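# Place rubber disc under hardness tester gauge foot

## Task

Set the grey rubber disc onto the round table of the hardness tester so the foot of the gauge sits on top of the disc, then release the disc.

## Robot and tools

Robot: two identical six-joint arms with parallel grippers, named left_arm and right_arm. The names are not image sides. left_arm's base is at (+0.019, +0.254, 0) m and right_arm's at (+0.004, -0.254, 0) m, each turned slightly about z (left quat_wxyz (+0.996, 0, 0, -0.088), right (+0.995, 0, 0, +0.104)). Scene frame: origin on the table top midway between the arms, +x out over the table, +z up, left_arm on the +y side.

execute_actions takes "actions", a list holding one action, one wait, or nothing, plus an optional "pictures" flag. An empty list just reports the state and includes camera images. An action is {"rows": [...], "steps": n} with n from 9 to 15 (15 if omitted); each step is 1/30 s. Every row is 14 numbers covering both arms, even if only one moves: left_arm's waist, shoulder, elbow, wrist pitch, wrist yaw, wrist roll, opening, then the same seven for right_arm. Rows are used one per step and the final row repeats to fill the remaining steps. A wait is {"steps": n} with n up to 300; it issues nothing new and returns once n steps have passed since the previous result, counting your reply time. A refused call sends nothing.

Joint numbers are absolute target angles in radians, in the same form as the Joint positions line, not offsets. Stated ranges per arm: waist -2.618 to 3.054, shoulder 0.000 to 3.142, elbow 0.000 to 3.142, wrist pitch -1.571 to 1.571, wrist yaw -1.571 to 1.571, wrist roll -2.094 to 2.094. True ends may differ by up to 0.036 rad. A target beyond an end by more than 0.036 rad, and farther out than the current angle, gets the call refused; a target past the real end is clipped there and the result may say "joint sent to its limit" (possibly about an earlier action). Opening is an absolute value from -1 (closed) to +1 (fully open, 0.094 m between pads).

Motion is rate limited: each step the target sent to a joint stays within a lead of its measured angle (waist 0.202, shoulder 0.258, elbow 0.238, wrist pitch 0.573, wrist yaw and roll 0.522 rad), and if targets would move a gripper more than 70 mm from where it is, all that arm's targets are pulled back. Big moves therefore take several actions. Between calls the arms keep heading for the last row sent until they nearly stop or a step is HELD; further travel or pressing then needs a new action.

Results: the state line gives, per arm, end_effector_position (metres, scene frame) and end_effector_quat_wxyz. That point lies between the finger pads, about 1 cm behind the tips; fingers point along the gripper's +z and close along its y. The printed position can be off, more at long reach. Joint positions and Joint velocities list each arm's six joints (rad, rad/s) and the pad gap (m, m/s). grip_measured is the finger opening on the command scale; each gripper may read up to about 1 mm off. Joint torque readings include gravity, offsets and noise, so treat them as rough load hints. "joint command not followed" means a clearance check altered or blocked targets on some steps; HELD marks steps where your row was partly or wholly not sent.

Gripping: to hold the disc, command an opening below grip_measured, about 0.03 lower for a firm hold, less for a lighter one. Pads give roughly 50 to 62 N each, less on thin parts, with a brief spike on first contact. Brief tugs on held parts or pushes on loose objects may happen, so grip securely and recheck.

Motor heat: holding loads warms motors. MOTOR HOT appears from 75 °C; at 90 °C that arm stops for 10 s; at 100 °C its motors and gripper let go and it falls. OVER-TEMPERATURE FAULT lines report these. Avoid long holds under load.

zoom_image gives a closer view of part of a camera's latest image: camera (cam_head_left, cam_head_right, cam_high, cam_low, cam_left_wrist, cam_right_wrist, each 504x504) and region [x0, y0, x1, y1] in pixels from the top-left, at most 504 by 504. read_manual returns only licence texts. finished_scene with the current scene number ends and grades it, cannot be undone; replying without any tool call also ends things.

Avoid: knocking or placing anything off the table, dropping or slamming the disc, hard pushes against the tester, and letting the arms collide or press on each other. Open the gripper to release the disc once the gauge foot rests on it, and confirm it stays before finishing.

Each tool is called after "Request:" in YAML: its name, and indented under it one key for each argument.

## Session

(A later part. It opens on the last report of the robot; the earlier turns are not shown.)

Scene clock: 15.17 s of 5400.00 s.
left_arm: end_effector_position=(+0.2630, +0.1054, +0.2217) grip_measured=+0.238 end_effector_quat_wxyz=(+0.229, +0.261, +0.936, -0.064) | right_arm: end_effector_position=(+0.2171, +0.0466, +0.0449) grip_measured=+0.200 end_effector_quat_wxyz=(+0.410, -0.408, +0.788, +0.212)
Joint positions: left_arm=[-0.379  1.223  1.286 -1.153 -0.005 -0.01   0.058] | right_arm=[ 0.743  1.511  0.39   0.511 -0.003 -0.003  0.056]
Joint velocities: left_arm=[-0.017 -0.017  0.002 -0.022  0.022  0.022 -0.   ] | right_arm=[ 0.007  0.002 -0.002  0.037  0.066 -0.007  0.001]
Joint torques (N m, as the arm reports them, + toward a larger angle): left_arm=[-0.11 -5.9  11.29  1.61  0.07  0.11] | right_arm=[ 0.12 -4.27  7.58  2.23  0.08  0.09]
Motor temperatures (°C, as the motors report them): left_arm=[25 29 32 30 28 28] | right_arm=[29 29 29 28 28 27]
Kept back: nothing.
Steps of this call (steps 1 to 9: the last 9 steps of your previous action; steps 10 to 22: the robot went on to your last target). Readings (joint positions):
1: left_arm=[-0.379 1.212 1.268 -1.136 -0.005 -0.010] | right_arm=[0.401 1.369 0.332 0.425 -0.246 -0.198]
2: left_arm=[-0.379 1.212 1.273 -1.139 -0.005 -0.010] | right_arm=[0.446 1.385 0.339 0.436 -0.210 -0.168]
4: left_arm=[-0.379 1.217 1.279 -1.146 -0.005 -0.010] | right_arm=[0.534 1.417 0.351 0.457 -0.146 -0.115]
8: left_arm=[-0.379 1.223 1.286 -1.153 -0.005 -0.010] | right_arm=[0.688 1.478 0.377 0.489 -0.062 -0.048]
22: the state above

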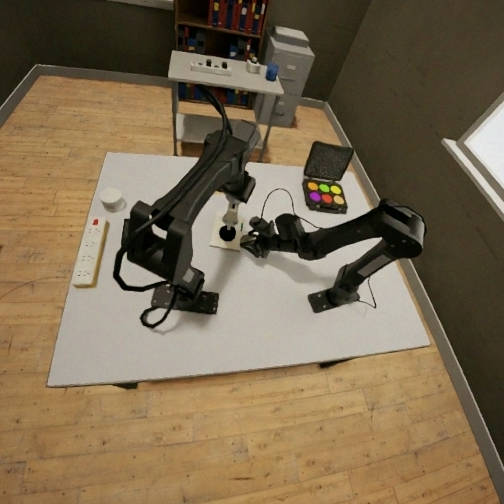

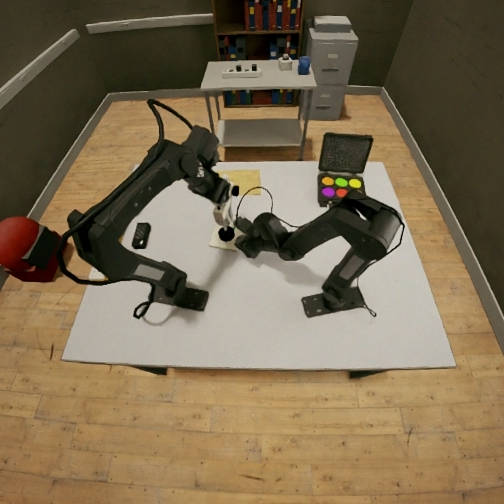

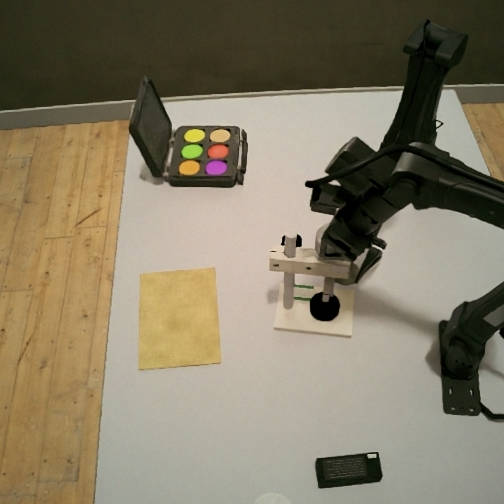

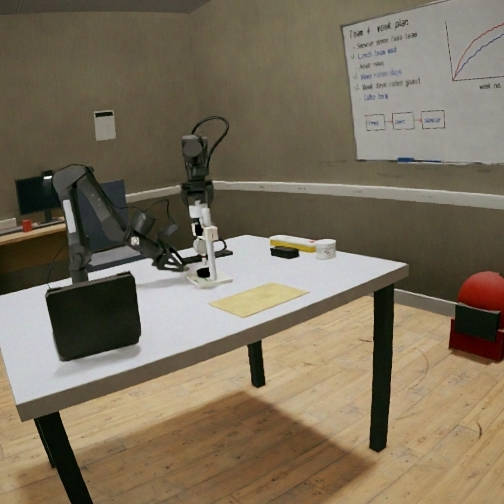

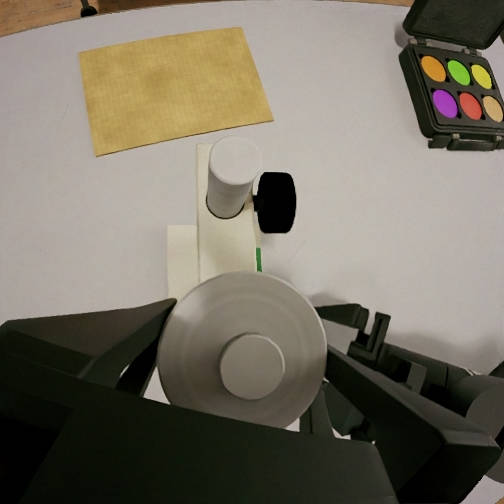

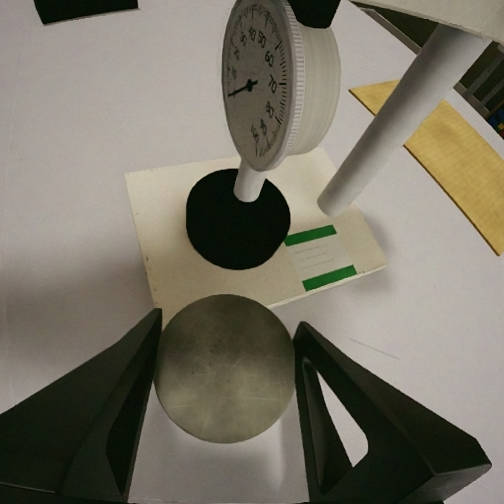

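Request:
execute_actions:
  actions:
    - {"rows":[[-0.38,1.185,1.363,-1.135,0,0,0.16,0.74,1.517,0.425,0.56,0.01,0.005,0.15],[-0.38,1.185,1.363,-1.135,0,0,0.16,0.74,1.522,0.432,0.572,0.01,0.005,0.15],[-0.38,1.185,1.363,-1.135,0,0,0.16,0.74,1.532,0.442,0.575,0.01,0.005,0.15],[-0.38,1.185,1.363,-1.135,0,0,0.16,0.74,1.544,0.453,0.575,0.01,0.005,0.15],[-0.38,1.185,1.363,-1.135,0,0,0.16,0.74,1.556,0.464,0.575,0.01,0.005,0.15],[-0.38,1.185,1.363,-1.135,0,0,0.16,0.74,1.568,0.475,0.575,0.01,0.005,0.15],[-0.38,1.185,1.363,-1.135,0,0,0.16,0.74,1.58,0.486,0.575,0.01,0.005,0.15],[-0.38,1.185,1.363,-1.135,0,0,0.16,0.74,1.592,0.497,0.575,0.01,0.005,0.15],[-0.38,1.185,1.363,-1.135,0,0,0.16,0.74,1.604,0.508,0.575,0.01,0.005,0.15],[-0.38,1.185,1.363,-1.135,0,0,0.16,0.74,1.615,0.519,0.575,0.01,0.005,0.15],[-0.38,1.185,1.363,-1.135,0,0,0.16,0.74,1.626,0.53,0.575,0.01,0.005,0.15],[-0.38,1.185,1.363,-1.135,0,0,0.16,0.74,1.636,0.54,0.575,0.01,0.005,0.15],[-0.38,1.185,1.363,-1.135,0,0,0.16,0.74,1.645,0.55,0.575,0.01,0.005,0.15]],"steps":13}

Request:
execute_actions:
  actions:
    - {"steps":17}
  pictures: true

Request:
zoom_image:
  camera: "cam_low"
  region: [140, 190, 250, 295]

Request:
zoom_image:
  camera: "cam_head_left"
  region: [200, 175, 290, 265]

Scene clock: 17.27 s of 5400.00 s.
left_arm: end_effector_position=(+0.2630, +0.1054, +0.2217) grip_measured=+0.238 end_effector_quat_wxyz=(+0.229, +0.261, +0.936, -0.064) | right_arm: end_effector_position=(+0.2199, +0.0495, +0.0477) grip_measured=+0.200 end_effector_quat_wxyz=(+0.415, -0.405, +0.786, +0.213)
Joint positions: left_arm=[-0.379  1.223  1.286 -1.153 -0.005 -0.01   0.058] | right_arm=[ 0.743  1.519  0.4    0.52   0.    -0.001  0.056]
Joint velocities: left_arm=[-0.007  0.002 -0.012 -0.066 -0.022 -0.022 -0.001] | right_arm=[ 0.002  0.227  0.261  0.037  0.007  0.007 -0.001]
Joint torques (N m, as the arm reports them, + toward a larger angle): left_arm=[-0.11 -5.89 11.28  1.61  0.07  0.11] | right_arm=[-0.26 -3.87  8.08  2.33  0.07  0.08]
Motor temperatures (°C, as the motors report them): left_arm=[25 30 34 30 28 28] | right_arm=[29 29 30 29 28 27]
Steps of this call (steps 1 to 30: the robot went on to your last target; steps 31 to 59: nothing new was sent; steps 60 to 63: the first 4 steps of this action). Readings (joint positions):
60: left_arm=[-0.379 1.223 1.286 -1.153 -0.005 -0.010] | right_arm=[0.743 1.511 0.390 0.513 0.000 -0.001]
61: left_arm=[-0.379 1.223 1.286 -1.153 -0.005 -0.010] | right_arm=[0.743 1.511 0.390 0.516 0.000 -0.001]
63: the state above

Scene clock: 17.83 s of 5400.00 s.
left_arm: end_effector_position=(+0.2630, +0.1054, +0.2217) grip_measured=+0.238 end_effector_quat_wxyz=(+0.229, +0.261, +0.936, -0.064) | right_arm: end_effector_position=(+0.2401, +0.0778, +0.0517) grip_measured=+0.200 end_effector_quat_wxyz=(+0.423, -0.403, +0.782, +0.218)
Joint positions: left_arm=[-0.379  1.223  1.286 -1.153 -0.005 -0.01   0.058] | right_arm=[ 0.743  1.64   0.521  0.541  0.    -0.001  0.056]
Joint velocities: left_arm=[-0.012 -0.002 -0.022 -0.037 -0.022 -0.051 -0.001] | right_arm=[ 0.017 -0.002  0.002 -0.037  0.066  0.022 -0.001]
Joint torques (N m, as the arm reports them, + toward a larger angle): left_arm=[-0.1  -5.89 11.28  1.61  0.07  0.11] | right_arm=[-0.28 -5.59  7.51  2.22  0.07  0.08]
Motor temperatures (°C, as the motors report them): left_arm=[25 30 34 30 28 28] | right_arm=[29 29 30 29 28 27]
Kept back: nothing.
Steps of this call (steps 1 to 9: the last 9 steps of your previous action; steps 10 to 17: the robot went on to your last target). Readings (joint positions):
1: left_arm=[-0.379 1.223 1.286 -1.153 -0.005 -0.010] | right_arm=[0.743 1.529 0.410 0.523 0.000 -0.001]
2: left_arm=[-0.379 1.223 1.286 -1.153 -0.005 -0.010] | right_arm=[0.743 1.540 0.422 0.525 0.000 -0.001]
4: left_arm=[-0.379 1.223 1.286 -1.153 -0.005 -0.010] | right_arm=[0.743 1.564 0.448 0.531 0.000 -0.001]
8: left_arm=[-0.379 1.223 1.286 -1.153 -0.005 -0.010] | right_arm=[0.743 1.612 0.493 0.538 0.000 -0.001]
17: the state above

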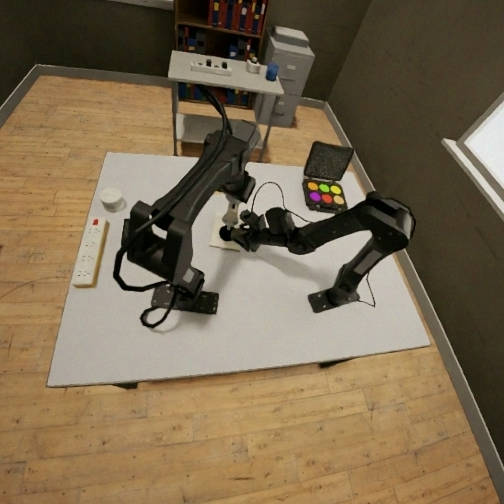

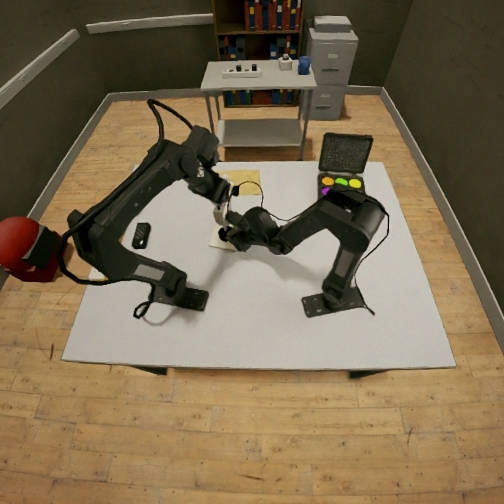

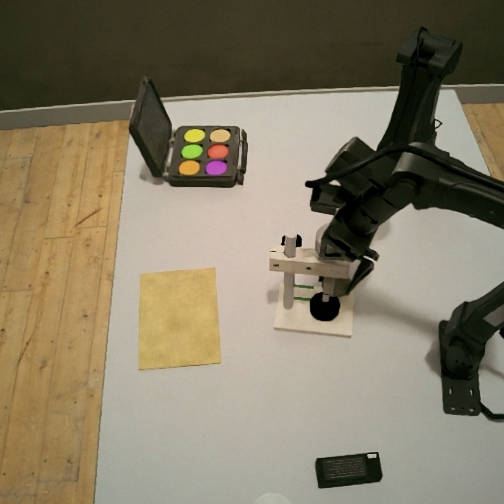

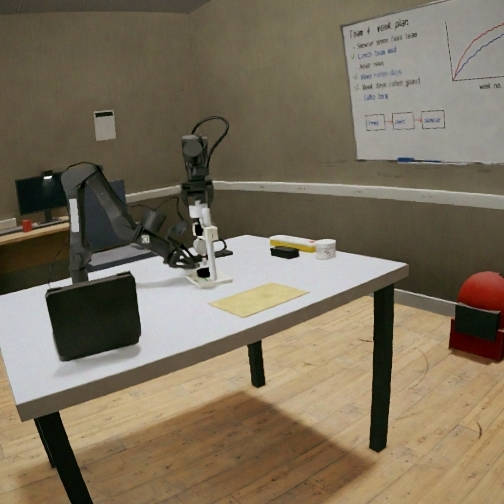

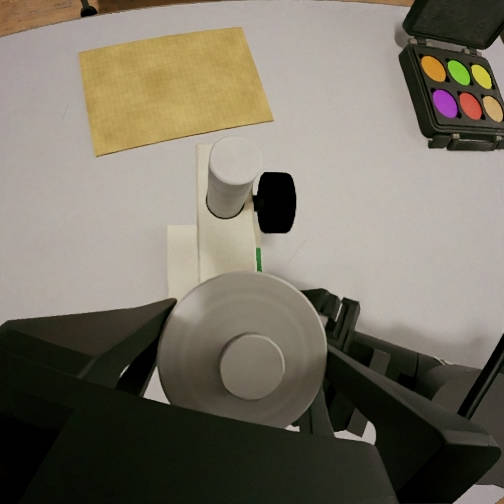

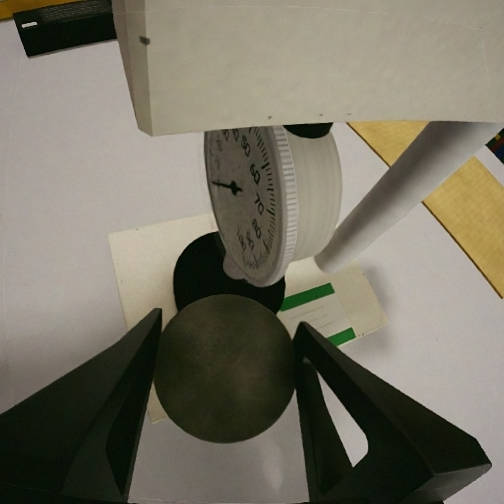

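Region (140, 190, 250, 295) of cam_low's 504x504 image, scaled by 4.582, with more detail than that image has; it fills the top 481 rows of this view, and the rest is white.

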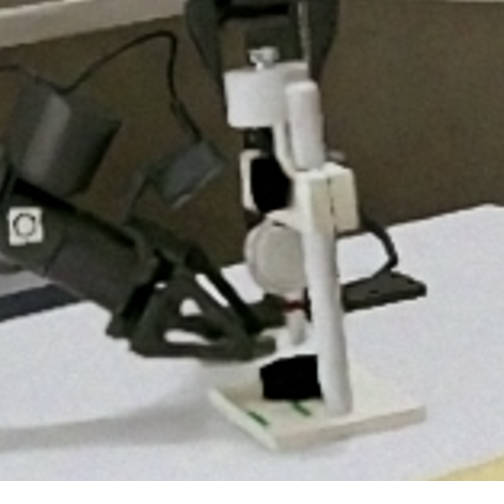

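Region (200, 175, 290, 265) of cam_head_left's 504x504 image, scaled by 5.600, with more detail than that image has.

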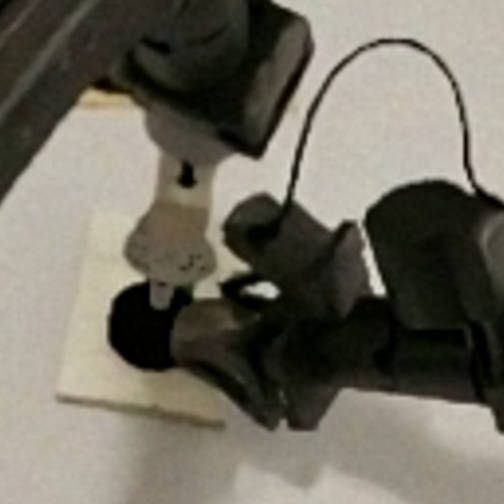

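Request:
execute_actions:
  actions:
    - {"rows":[[-0.38,1.185,1.365,-1.136,0,0,0.16,0.74,1.645,0.52,0.595,0.01,0.005,0.15],[-0.38,1.185,1.367,-1.137,0,0,0.16,0.74,1.649,0.51,0.62,0.01,0.005,0.15],[-0.38,1.185,1.369,-1.138,0,0,0.16,0.74,1.654,0.502,0.645,0.01,0.005,0.15],[-0.38,1.185,1.371,-1.14,0,0,0.16,0.74,1.66,0.494,0.67,0.01,0.005,0.15],[-0.38,1.185,1.373,-1.142,0,0,0.16,0.74,1.667,0.486,0.695,0.01,0.005,0.15],[-0.38,1.185,1.375,-1.144,0,0,0.16,0.74,1.674,0.478,0.72,0.01,0.005,0.15],[-0.38,1.185,1.377,-1.145,0,0,0.16,0.74,1.681,0.47,0.745,0.01,0.005,0.15],[-0.38,1.185,1.377,-1.145,0,0,0.16,0.74,1.688,0.462,0.77,0.01,0.005,0.15],[-0.38,1.185,1.377,-1.145,0,0,0.16,0.74,1.695,0.454,0.795,0.01,0.005,0.15],[-0.38,1.185,1.377,-1.145,0,0,0.16,0.74,1.702,0.446,0.82,0.01,0.005,0.15],[-0.38,1.185,1.377,-1.145,0,0,0.16,0.74,1.709,0.438,0.845,0.01,0.005,0.15],[-0.38,1.185,1.377,-1.145,0,0,0.16,0.74,1.716,0.431,0.862,0.01,0.005,0.15],[-0.38,1.185,1.377,-1.145,0,0,0.16,0.74,1.722,0.424,0.872,0.01,0.005,0.15],[-0.38,1.185,1.377,-1.145,0,0,0.16,0.74,1.728,0.418,0.872,0.01,0.005,0.15],[-0.38,1.185,1.377,-1.145,0,0,0.16,0.74,1.733,0.413,0.872,0.01,0.005,0.15]],"steps":15}

Request:
execute_actions:
  actions:
    - {"steps":22}
  pictures: true

Request:
zoom_image:
  camera: "cam_low"
  region: [160, 210, 240, 290]

Scene clock: 20.03 s of 5400.00 s.
left_arm: end_effector_position=(+0.2630, +0.1054, +0.2220) grip_measured=+0.238 end_effector_quat_wxyz=(+0.229, +0.261, +0.936, -0.064) | right_arm: end_effector_position=(+0.2419, +0.0803, +0.0560) grip_measured=+0.200 end_effector_quat_wxyz=(+0.440, -0.398, +0.772, +0.227)
Joint positions: left_arm=[-0.379  1.223  1.287 -1.154 -0.005 -0.01   0.058] | right_arm=[ 0.743  1.652  0.503  0.615  0.    -0.     0.056]
Joint velocities: left_arm=[-0.012  0.071  0.056 -0.154 -0.051 -0.081 -0.   ] | right_arm=[-0.027  0.164 -0.217  0.549  0.022 -0.066  0.001]
Joint torques (N m, as the arm reports them, + toward a larger angle): left_arm=[-0.11 -6.37 11.85  1.6   0.1   0.11] | right_arm=[-0.25 -4.92  4.31  2.05  0.07  0.07]
Motor temperatures (°C, as the motors report them): left_arm=[25 30 35 30 28 28] | right_arm=[29 29 30 29 28 27]
Steps of this call (steps 1 to 15: the robot went on to your last target; steps 16 to 60: nothing new was sent; steps 61 to 66: the first 6 steps of this action). Readings (joint positions):
61: left_arm=[-0.379 1.223 1.286 -1.153 -0.005 -0.010] | right_arm=[0.743 1.640 0.521 0.543 0.000 -0.001]
62: left_arm=[-0.379 1.223 1.286 -1.153 -0.005 -0.010] | right_arm=[0.743 1.640 0.521 0.547 0.000 -0.001]
64: left_arm=[-0.379 1.223 1.286 -1.153 -0.005 -0.010] | right_arm=[0.743 1.643 0.515 0.576 0.000 -0.000]
66: the state above

Scene clock: 20.77 s of 5400.00 s.
left_arm: end_effector_position=(+0.2630, +0.1054, +0.2218) grip_measured=+0.238 end_effector_quat_wxyz=(+0.226, +0.261, +0.936, -0.063) | right_arm: end_effector_position=(+0.2383, +0.0754, +0.0451) grip_measured=+0.200 end_effector_quat_wxyz=(+0.464, -0.391, +0.759, +0.239)
Joint positions: left_arm=[-0.379  1.229  1.293 -1.161 -0.005 -0.009  0.058] | right_arm=[ 0.743  1.727  0.42   0.833  0.    -0.     0.056]
Joint velocities: left_arm=[ 0.012  0.012 -0.007 -0.066 -0.066 -0.007 -0.001] | right_arm=[ 0.007  0.007  0.007  0.022 -0.022 -0.022  0.   ]
Joint torques (N m, as the arm reports them, + toward a larger angle): left_arm=[-0.1  -6.41 11.72  1.58  0.07  0.11] | right_arm=[-0.27 -5.57  4.05  2.31  0.07  0.08]
Motor temperatures (°C, as the motors report them): left_arm=[25 30 36 30 28 28] | right_arm=[29 29 30 29 28 27]
Kept back: nothing.
Steps of this call (steps 1 to 9: the last 9 steps of your previous action; steps 10 to 22: the robot went on to your last target). Readings (joint positions):
1: left_arm=[-0.379 1.226 1.290 -1.157 -0.005 -0.009] | right_arm=[0.743 1.659 0.495 0.635 0.000 -0.000]
2: left_arm=[-0.379 1.227 1.292 -1.159 -0.005 -0.009] | right_arm=[0.743 1.666 0.486 0.656 0.000 -0.000]
4: left_arm=[-0.379 1.229 1.293 -1.161 -0.005 -0.009] | right_arm=[0.743 1.683 0.468 0.697 0.000 -0.000]
8: left_arm=[-0.379 1.229 1.293 -1.161 -0.005 -0.009] | right_arm=[0.743 1.713 0.435 0.771 0.000 -0.000]
22: the state above

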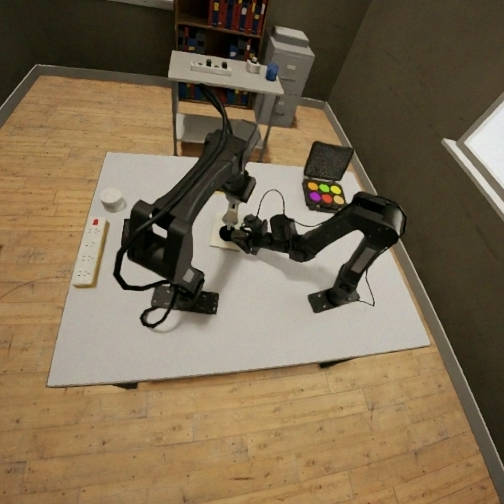

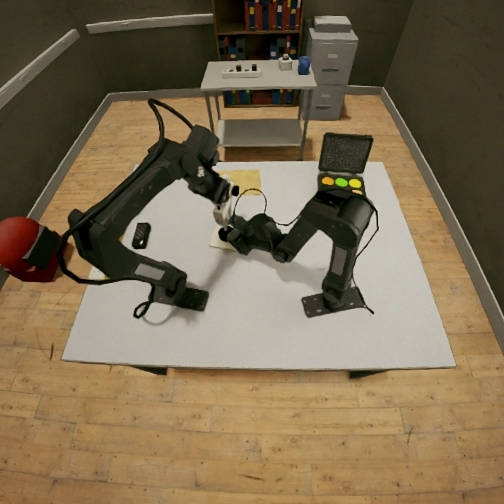

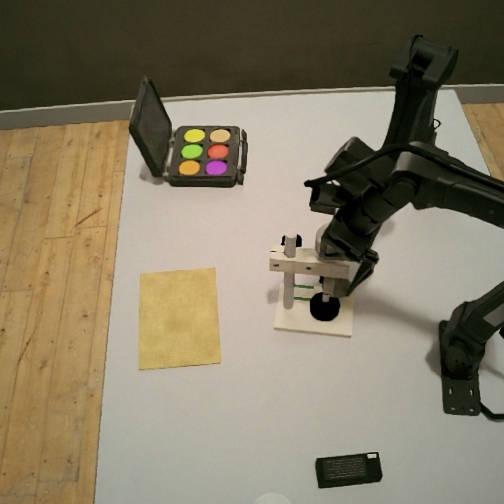

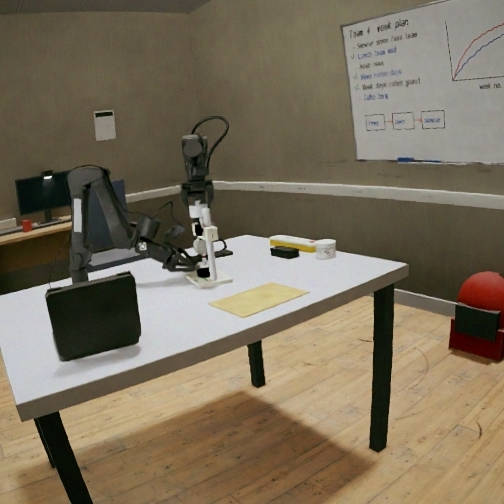

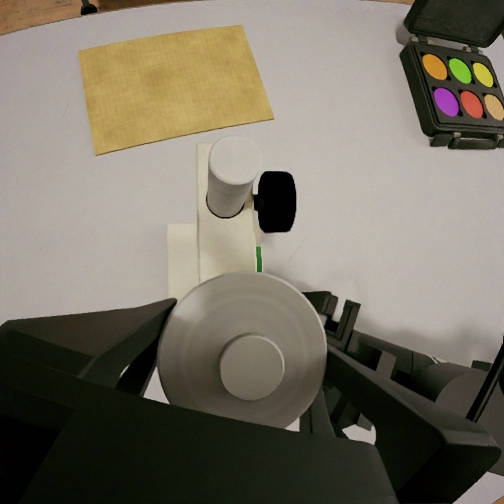

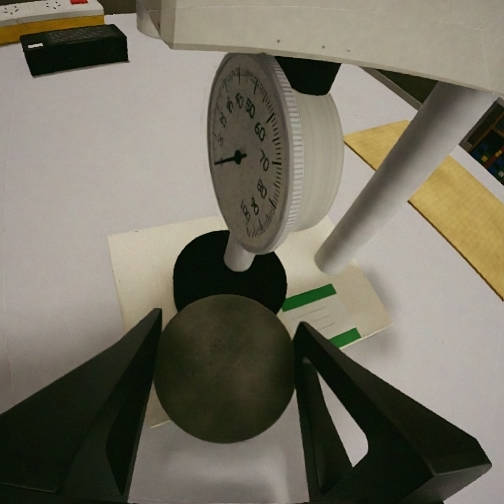

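Region (160, 210, 240, 290) of cam_low's 504x504 image, scaled by 6.300, with more detail than that image has.

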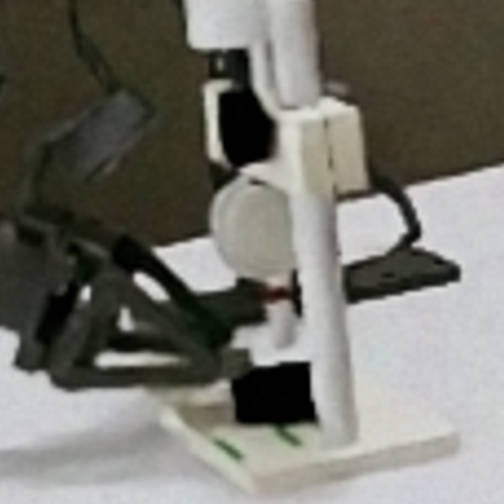

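Request:
execute_actions:
  actions:
    - {"rows":[[-0.38,1.185,1.365,-1.14,0,0,0.16,0.74,1.737,0.43,0.865,0.01,0.005,0.15],[-0.38,1.185,1.365,-1.14,0,0,0.16,0.74,1.741,0.445,0.865,0.01,0.005,0.15],[-0.38,1.185,1.365,-1.14,0,0,0.16,0.74,1.744,0.453,0.865,0.01,0.005,0.15],[-0.38,1.185,1.365,-1.14,0,0,0.16,0.74,1.75,0.46,0.865,0.01,0.005,0.15],[-0.38,1.185,1.365,-1.14,0,0,0.16,0.74,1.756,0.467,0.865,0.01,0.005,0.15],[-0.38,1.185,1.365,-1.14,0,0,0.16,0.74,1.762,0.474,0.865,0.01,0.005,0.15],[-0.38,1.185,1.365,-1.14,0,0,0.16,0.74,1.768,0.481,0.865,0.01,0.005,0.15],[-0.38,1.185,1.365,-1.14,0,0,0.16,0.74,1.774,0.488,0.865,0.01,0.005,0.15],[-0.38,1.185,1.365,-1.14,0,0,0.16,0.74,1.78,0.495,0.865,0.01,0.005,0.15],[-0.38,1.185,1.365,-1.14,0,0,0.16,0.74,1.786,0.502,0.865,0.01,0.005,0.15],[-0.38,1.185,1.365,-1.14,0,0,0.16,0.74,1.792,0.509,0.865,0.01,0.005,0.15],[-0.38,1.185,1.365,-1.14,0,0,0.16,0.74,1.798,0.516,0.865,0.01,0.005,0.15],[-0.38,1.185,1.365,-1.14,0,0,0.16,0.74,1.804,0.523,0.865,0.01,0.005,0.15],[-0.38,1.185,1.365,-1.14,0,0,0.16,0.74,1.809,0.529,0.865,0.01,0.005,0.15],[-0.38,1.185,1.365,-1.14,0,0,0.16,0.74,1.813,0.534,0.865,0.01,0.005,0.15]],"steps":15}

Request:
execute_actions:
  actions:
    - {"steps":17}
  pictures: true

Request:
zoom_image:
  camera: "cam_low"
  region: [160, 210, 240, 290]

Request:
zoom_image:
  camera: "cam_high"
  region: [270, 230, 380, 340]

Scene clock: 22.00 s of 5400.00 s.
left_arm: end_effector_position=(+0.2630, +0.1054, +0.2218) grip_measured=+0.238 end_effector_quat_wxyz=(+0.226, +0.261, +0.936, -0.063) | right_arm: end_effector_position=(+0.2401, +0.0779, +0.0439) grip_measured=+0.200 end_effector_quat_wxyz=(+0.463, -0.391, +0.759, +0.238)
Joint positions: left_arm=[-0.379  1.229  1.293 -1.161 -0.005 -0.009  0.058] | right_arm=[ 0.743  1.742  0.432  0.835  0.    -0.     0.056]
Joint velocities: left_arm=[-0.012 -0.012  0.002 -0.022 -0.007 -0.051 -0.   ] | right_arm=[ 0.002  0.227  0.198 -0.037  0.037 -0.022 -0.001]
Joint torques (N m, as the arm reports them, + toward a larger angle): left_arm=[-0.11 -6.41 10.88  1.63  0.07  0.11] | right_arm=[-0.27 -5.62  6.98  2.24  0.07  0.08]
Motor temperatures (°C, as the motors report them): left_arm=[25 30 37 30 28 28] | right_arm=[29 29 30 30 28 27]
Steps of this call (steps 1 to 30: the robot went on to your last target; step 31: nothing new was sent; steps 32 to 37: the first 6 steps of this action). Readings (joint positions):
32: left_arm=[-0.379 1.229 1.293 -1.161 -0.005 -0.009] | right_arm=[0.743 1.727 0.420 0.835 0.000 -0.000]
33: left_arm=[-0.379 1.229 1.293 -1.161 -0.005 -0.009] | right_arm=[0.743 1.727 0.420 0.835 0.000 -0.000]
35: left_arm=[-0.379 1.229 1.293 -1.161 -0.005 -0.009] | right_arm=[0.743 1.730 0.422 0.835 0.000 -0.000]
37: the state above

Scene clock: 22.57 s of 5400.00 s.
left_arm: end_effector_position=(+0.2630, +0.1054, +0.2218) grip_measured=+0.238 end_effector_quat_wxyz=(+0.226, +0.261, +0.936, -0.063) | right_arm: end_effector_position=(+0.2516, +0.0940, +0.0435) grip_measured=+0.200 end_effector_quat_wxyz=(+0.467, -0.390, +0.757, +0.240)
Joint positions: left_arm=[-0.379  1.229  1.293 -1.161 -0.005 -0.009  0.058] | right_arm=[ 0.743  1.807  0.506  0.835  0.    -0.     0.056]
Joint velocities: left_arm=[-0.007 -0.007  0.007  0.007 -0.037 -0.081 -0.   ] | right_arm=[-0.002 -0.002  0.007  0.007  0.037 -0.022  0.   ]
Joint torques (N m, as the arm reports them, + toward a larger angle): left_arm=[-0.1  -6.41 10.88  1.63  0.07  0.11] | right_arm=[-0.27 -6.39  6.79  2.26  0.07  0.08]
Motor temperatures (°C, as the motors report them): left_arm=[25 30 37 30 28 28] | right_arm=[29 29 30 30 28 27]
Kept back: nothing.
Steps of this call (steps 1 to 9: the last 9 steps of your previous action; steps 10 to 17: the robot went on to your last target). Readings (joint positions):
1: left_arm=[-0.379 1.229 1.293 -1.161 -0.005 -0.009] | right_arm=[0.743 1.750 0.439 0.835 0.000 -0.000]
2: left_arm=[-0.379 1.229 1.293 -1.161 -0.005 -0.009] | right_arm=[0.743 1.757 0.446 0.835 0.000 -0.000]
4: left_arm=[-0.379 1.229 1.293 -1.161 -0.005 -0.009] | right_arm=[0.743 1.770 0.461 0.835 0.000 -0.000]
8: left_arm=[-0.379 1.229 1.293 -1.161 -0.005 -0.009] | right_arm=[0.743 1.794 0.489 0.835 0.000 -0.000]
17: the state above

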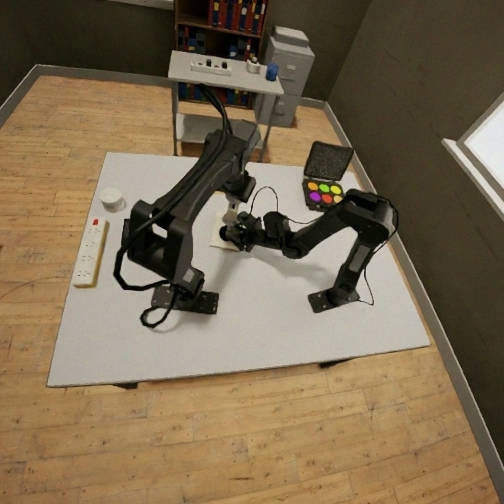

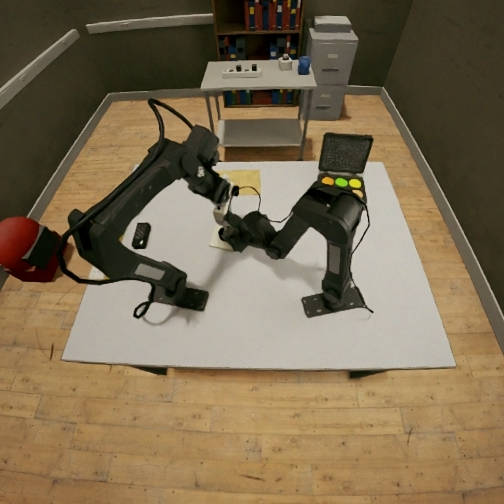

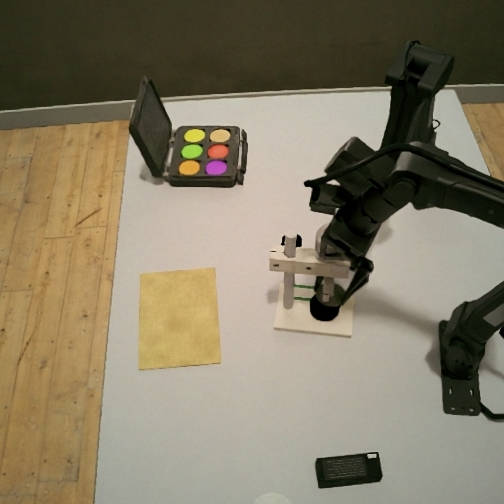

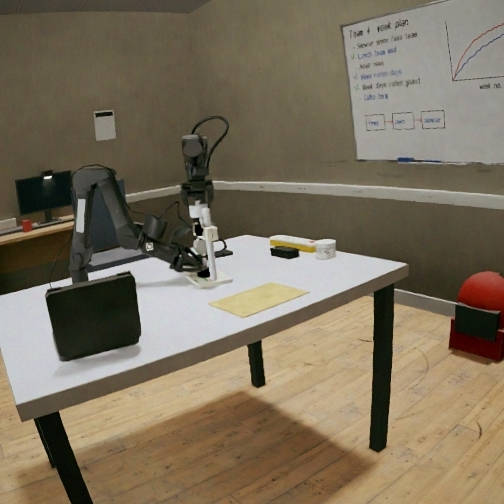

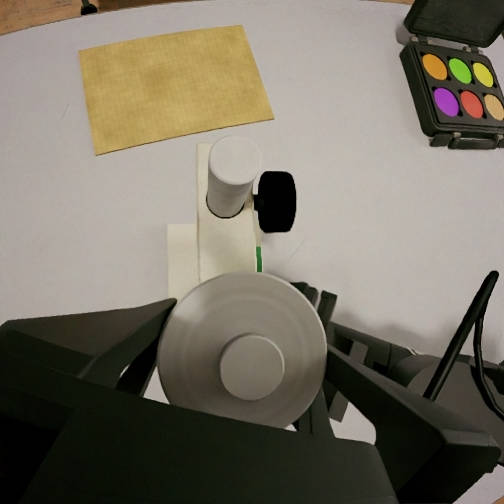

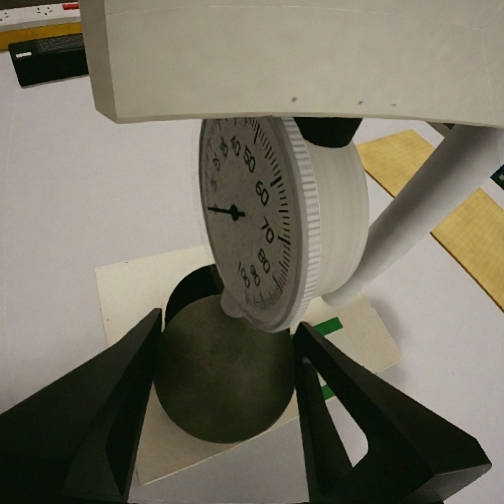

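Region (160, 210, 240, 290) of cam_low's 504x504 image, scaled by 6.300, with more detail than that image has.

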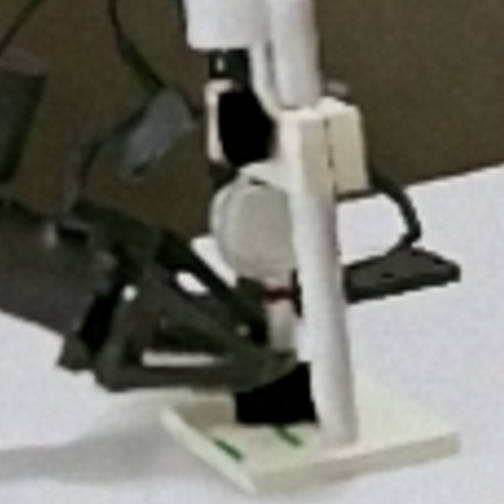

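Region (270, 230, 380, 340) of cam_high's 504x504 image, scaled by 4.582, with more detail than that image has.

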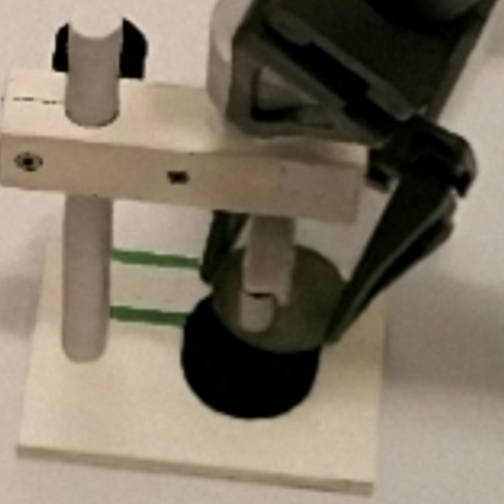

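Request:
execute_actions:
  actions:
    - {"rows":[[-0.38,1.185,1.365,-1.14,0,0,0.16,0.74,1.813,0.528,0.88,0.01,0.005,0.15],[-0.38,1.185,1.365,-1.14,0,0,0.16,0.74,1.815,0.528,0.89,0.01,0.005,0.15],[-0.38,1.185,1.365,-1.14,0,0,0.16,0.74,1.818,0.528,0.9,0.01,0.005,0.15],[-0.38,1.185,1.365,-1.14,0,0,0.16,0.74,1.822,0.528,0.91,0.01,0.005,0.15],[-0.38,1.185,1.365,-1.14,0,0,0.16,0.74,1.826,0.528,0.92,0.01,0.005,0.15],[-0.38,1.185,1.365,-1.14,0,0,0.16,0.74,1.831,0.528,0.93,0.01,0.005,0.15],[-0.38,1.185,1.365,-1.14,0,0,0.16,0.74,1.836,0.528,0.94,0.01,0.005,0.15],[-0.38,1.185,1.365,-1.14,0,0,0.16,0.74,1.841,0.528,0.95,0.01,0.005,0.15],[-0.38,1.185,1.365,-1.14,0,0,0.16,0.74,1.846,0.528,0.96,0.01,0.005,0.15],[-0.38,1.185,1.365,-1.14,0,0,0.16,0.74,1.851,0.528,0.97,0.01,0.005,0.15],[-0.38,1.185,1.365,-1.14,0,0,0.16,0.74,1.856,0.528,0.98,0.01,0.005,0.15],[-0.38,1.185,1.365,-1.14,0,0,0.16,0.74,1.861,0.528,0.985,0.01,0.005,0.15],[-0.38,1.185,1.365,-1.14,0,0,0.16,0.74,1.865,0.528,0.985,0.01,0.005,0.15],[-0.38,1.185,1.365,-1.14,0,0,0.16,0.74,1.869,0.528,0.985,0.01,0.005,0.15],[-0.38,1.185,1.365,-1.14,0,0,0.16,0.74,1.872,0.528,0.985,0.01,0.005,0.15]],"steps":15}

Request:
execute_actions:
  actions:
    - {"steps":19}
  pictures: true

Request:
zoom_image:
  camera: "cam_low"
  region: [160, 210, 240, 290]

Request:
zoom_image:
  camera: "cam_head_left"
  region: [205, 190, 275, 260]

Scene clock: 23.97 s of 5400.00 s.
left_arm: end_effector_position=(+0.2630, +0.1054, +0.2218) grip_measured=+0.238 end_effector_quat_wxyz=(+0.226, +0.261, +0.936, -0.063) | right_arm: end_effector_position=(+0.2526, +0.0954, +0.0447) grip_measured=+0.200 end_effector_quat_wxyz=(+0.471, -0.388, +0.754, +0.243)
Joint positions: left_arm=[-0.379  1.229  1.293 -1.161 -0.005 -0.009  0.058] | right_arm=[ 0.743  1.816  0.506  0.856  0.    -0.     0.056]
Joint velocities: left_arm=[-0.002  0.002  0.007 -0.066 -0.037 -0.022 -0.   ] | right_arm=[ 0.007  0.154 -0.007  0.227  0.007  0.007 -0.   ]
Joint torques (N m, as the arm reports them, + toward a larger angle): left_arm=[-0.09 -6.41 10.91  1.63  0.07  0.11] | right_arm=[-0.27 -6.48  6.25  2.35  0.07  0.07]
Motor temperatures (°C, as the motors report them): left_arm=[25 30 38 30 28 28] | right_arm=[29 30 30 30 28 27]
Steps of this call (steps 1 to 15: the robot went on to your last target; steps 16 to 36: nothing new was sent; steps 37 to 42: the first 6 steps of this action). Readings (joint positions):
37: left_arm=[-0.379 1.229 1.293 -1.161 -0.005 -0.009] | right_arm=[0.743 1.807 0.506 0.836 0.000 -0.000]
38: left_arm=[-0.379 1.229 1.293 -1.161 -0.005 -0.009] | right_arm=[0.743 1.807 0.506 0.838 0.000 -0.000]
40: left_arm=[-0.379 1.229 1.293 -1.161 -0.005 -0.009] | right_arm=[0.743 1.807 0.506 0.846 0.000 -0.000]
42: the state above

Scene clock: 24.60 s of 5400.00 s.
left_arm: end_effector_position=(+0.2630, +0.1054, +0.2218) grip_measured=+0.238 end_effector_quat_wxyz=(+0.226, +0.262, +0.936, -0.063) | right_arm: end_effector_position=(+0.2558, +0.0998, +0.0448) grip_measured=+0.200 end_effector_quat_wxyz=(+0.486, -0.384, +0.745, +0.250)
Joint positions: left_arm=[-0.379  1.229  1.293 -1.161 -0.005 -0.008  0.058] | right_arm=[ 0.743  1.862  0.506  0.941  0.    -0.     0.056]
Joint velocities: left_arm=[-0.007 -0.012 -0.012 -0.037 -0.081  0.007  0.001] | right_arm=[-0.012  0.002 -0.027  0.007 -0.11   0.022 -0.001]
Joint torques (N m, as the arm reports them, + toward a larger angle): left_arm=[-0.1  -6.4  10.87  1.63  0.07  0.1 ] | right_arm=[-0.27 -6.24  6.06  2.43  0.07  0.08]
Motor temperatures (°C, as the motors report them): left_arm=[25 30 38 30 28 28] | right_arm=[29 30 30 30 28 27]
Kept back: nothing.
Steps of this call (steps 1 to 9: the last 9 steps of your previous action; steps 10 to 19: the robot went on to your last target). Readings (joint positions):
1: left_arm=[-0.379 1.229 1.293 -1.161 -0.005 -0.009] | right_arm=[0.743 1.821 0.506 0.865 0.000 -0.000]
2: left_arm=[-0.379 1.229 1.293 -1.161 -0.005 -0.009] | right_arm=[0.743 1.827 0.506 0.874 0.000 -0.000]
4: left_arm=[-0.379 1.229 1.293 -1.161 -0.005 -0.009] | right_arm=[0.743 1.837 0.506 0.893 0.000 -0.000]
8: left_arm=[-0.379 1.229 1.293 -1.161 -0.005 -0.008] | right_arm=[0.743 1.854 0.506 0.925 0.000 -0.000]
19: the state above

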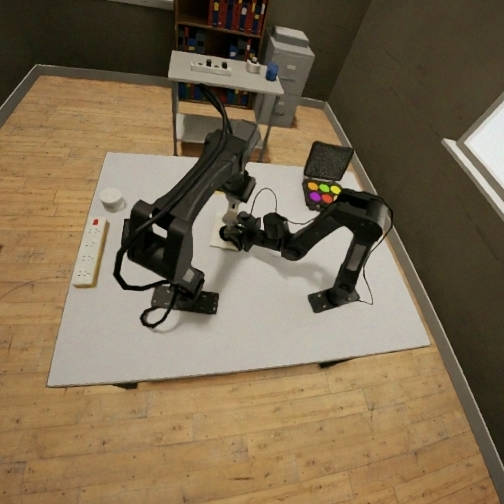

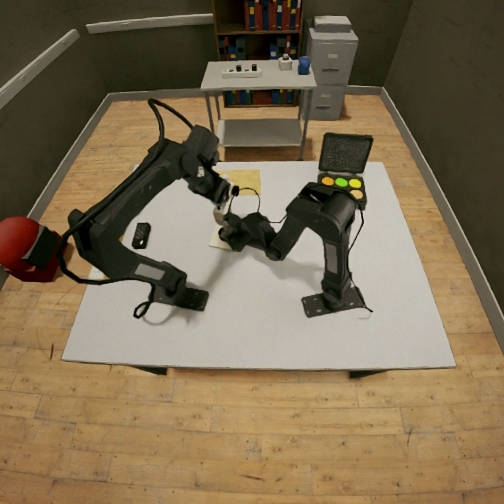

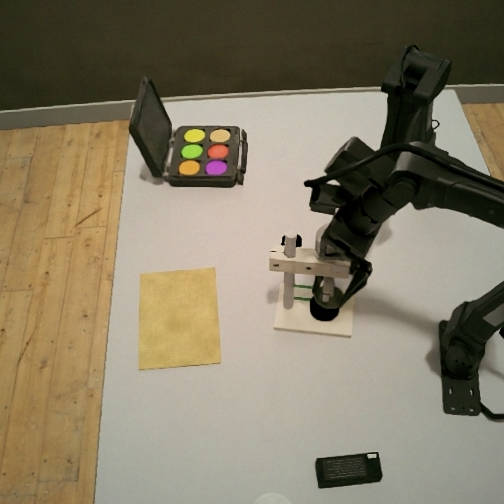

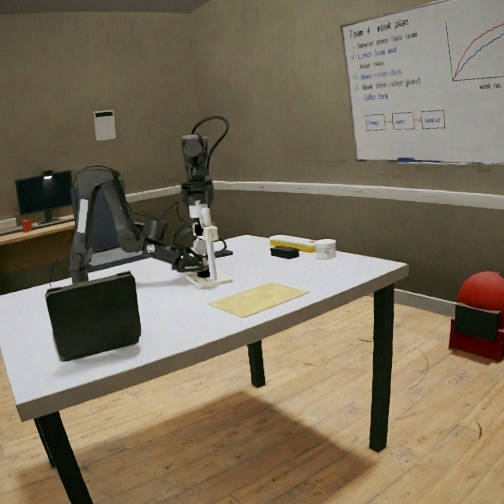

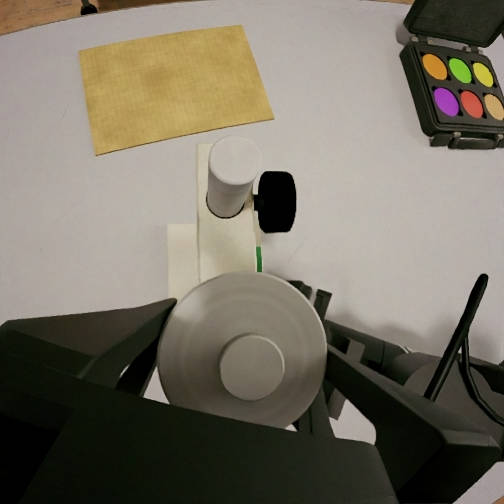

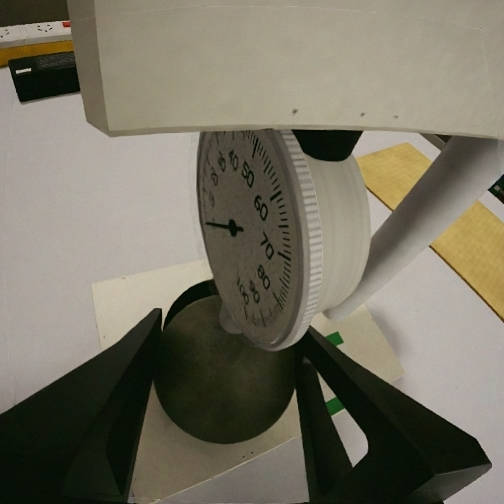

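Region (160, 210, 240, 290) of cam_low's 504x504 image, scaled by 6.300, with more detail than that image has.

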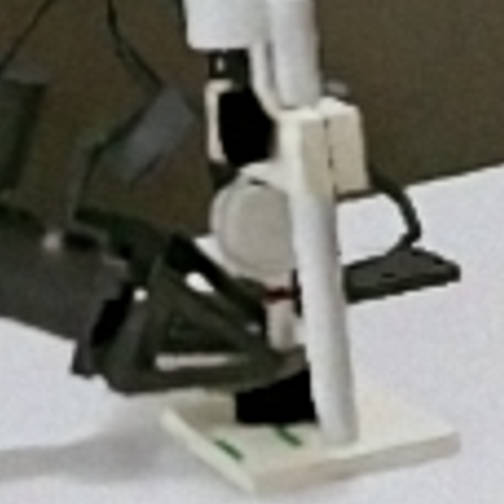

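Region (205, 190, 275, 260) of cam_head_left's 504x504 image, scaled by 7.200, with more detail than that image has.

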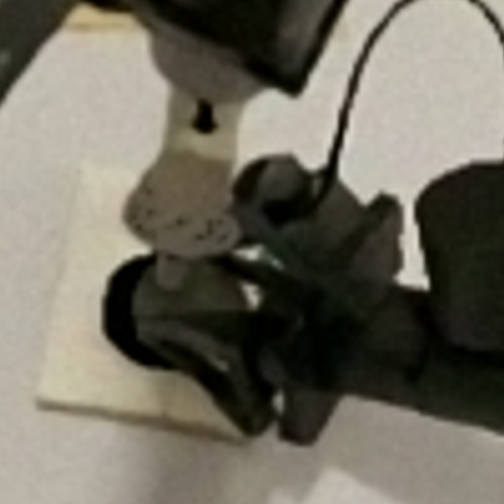

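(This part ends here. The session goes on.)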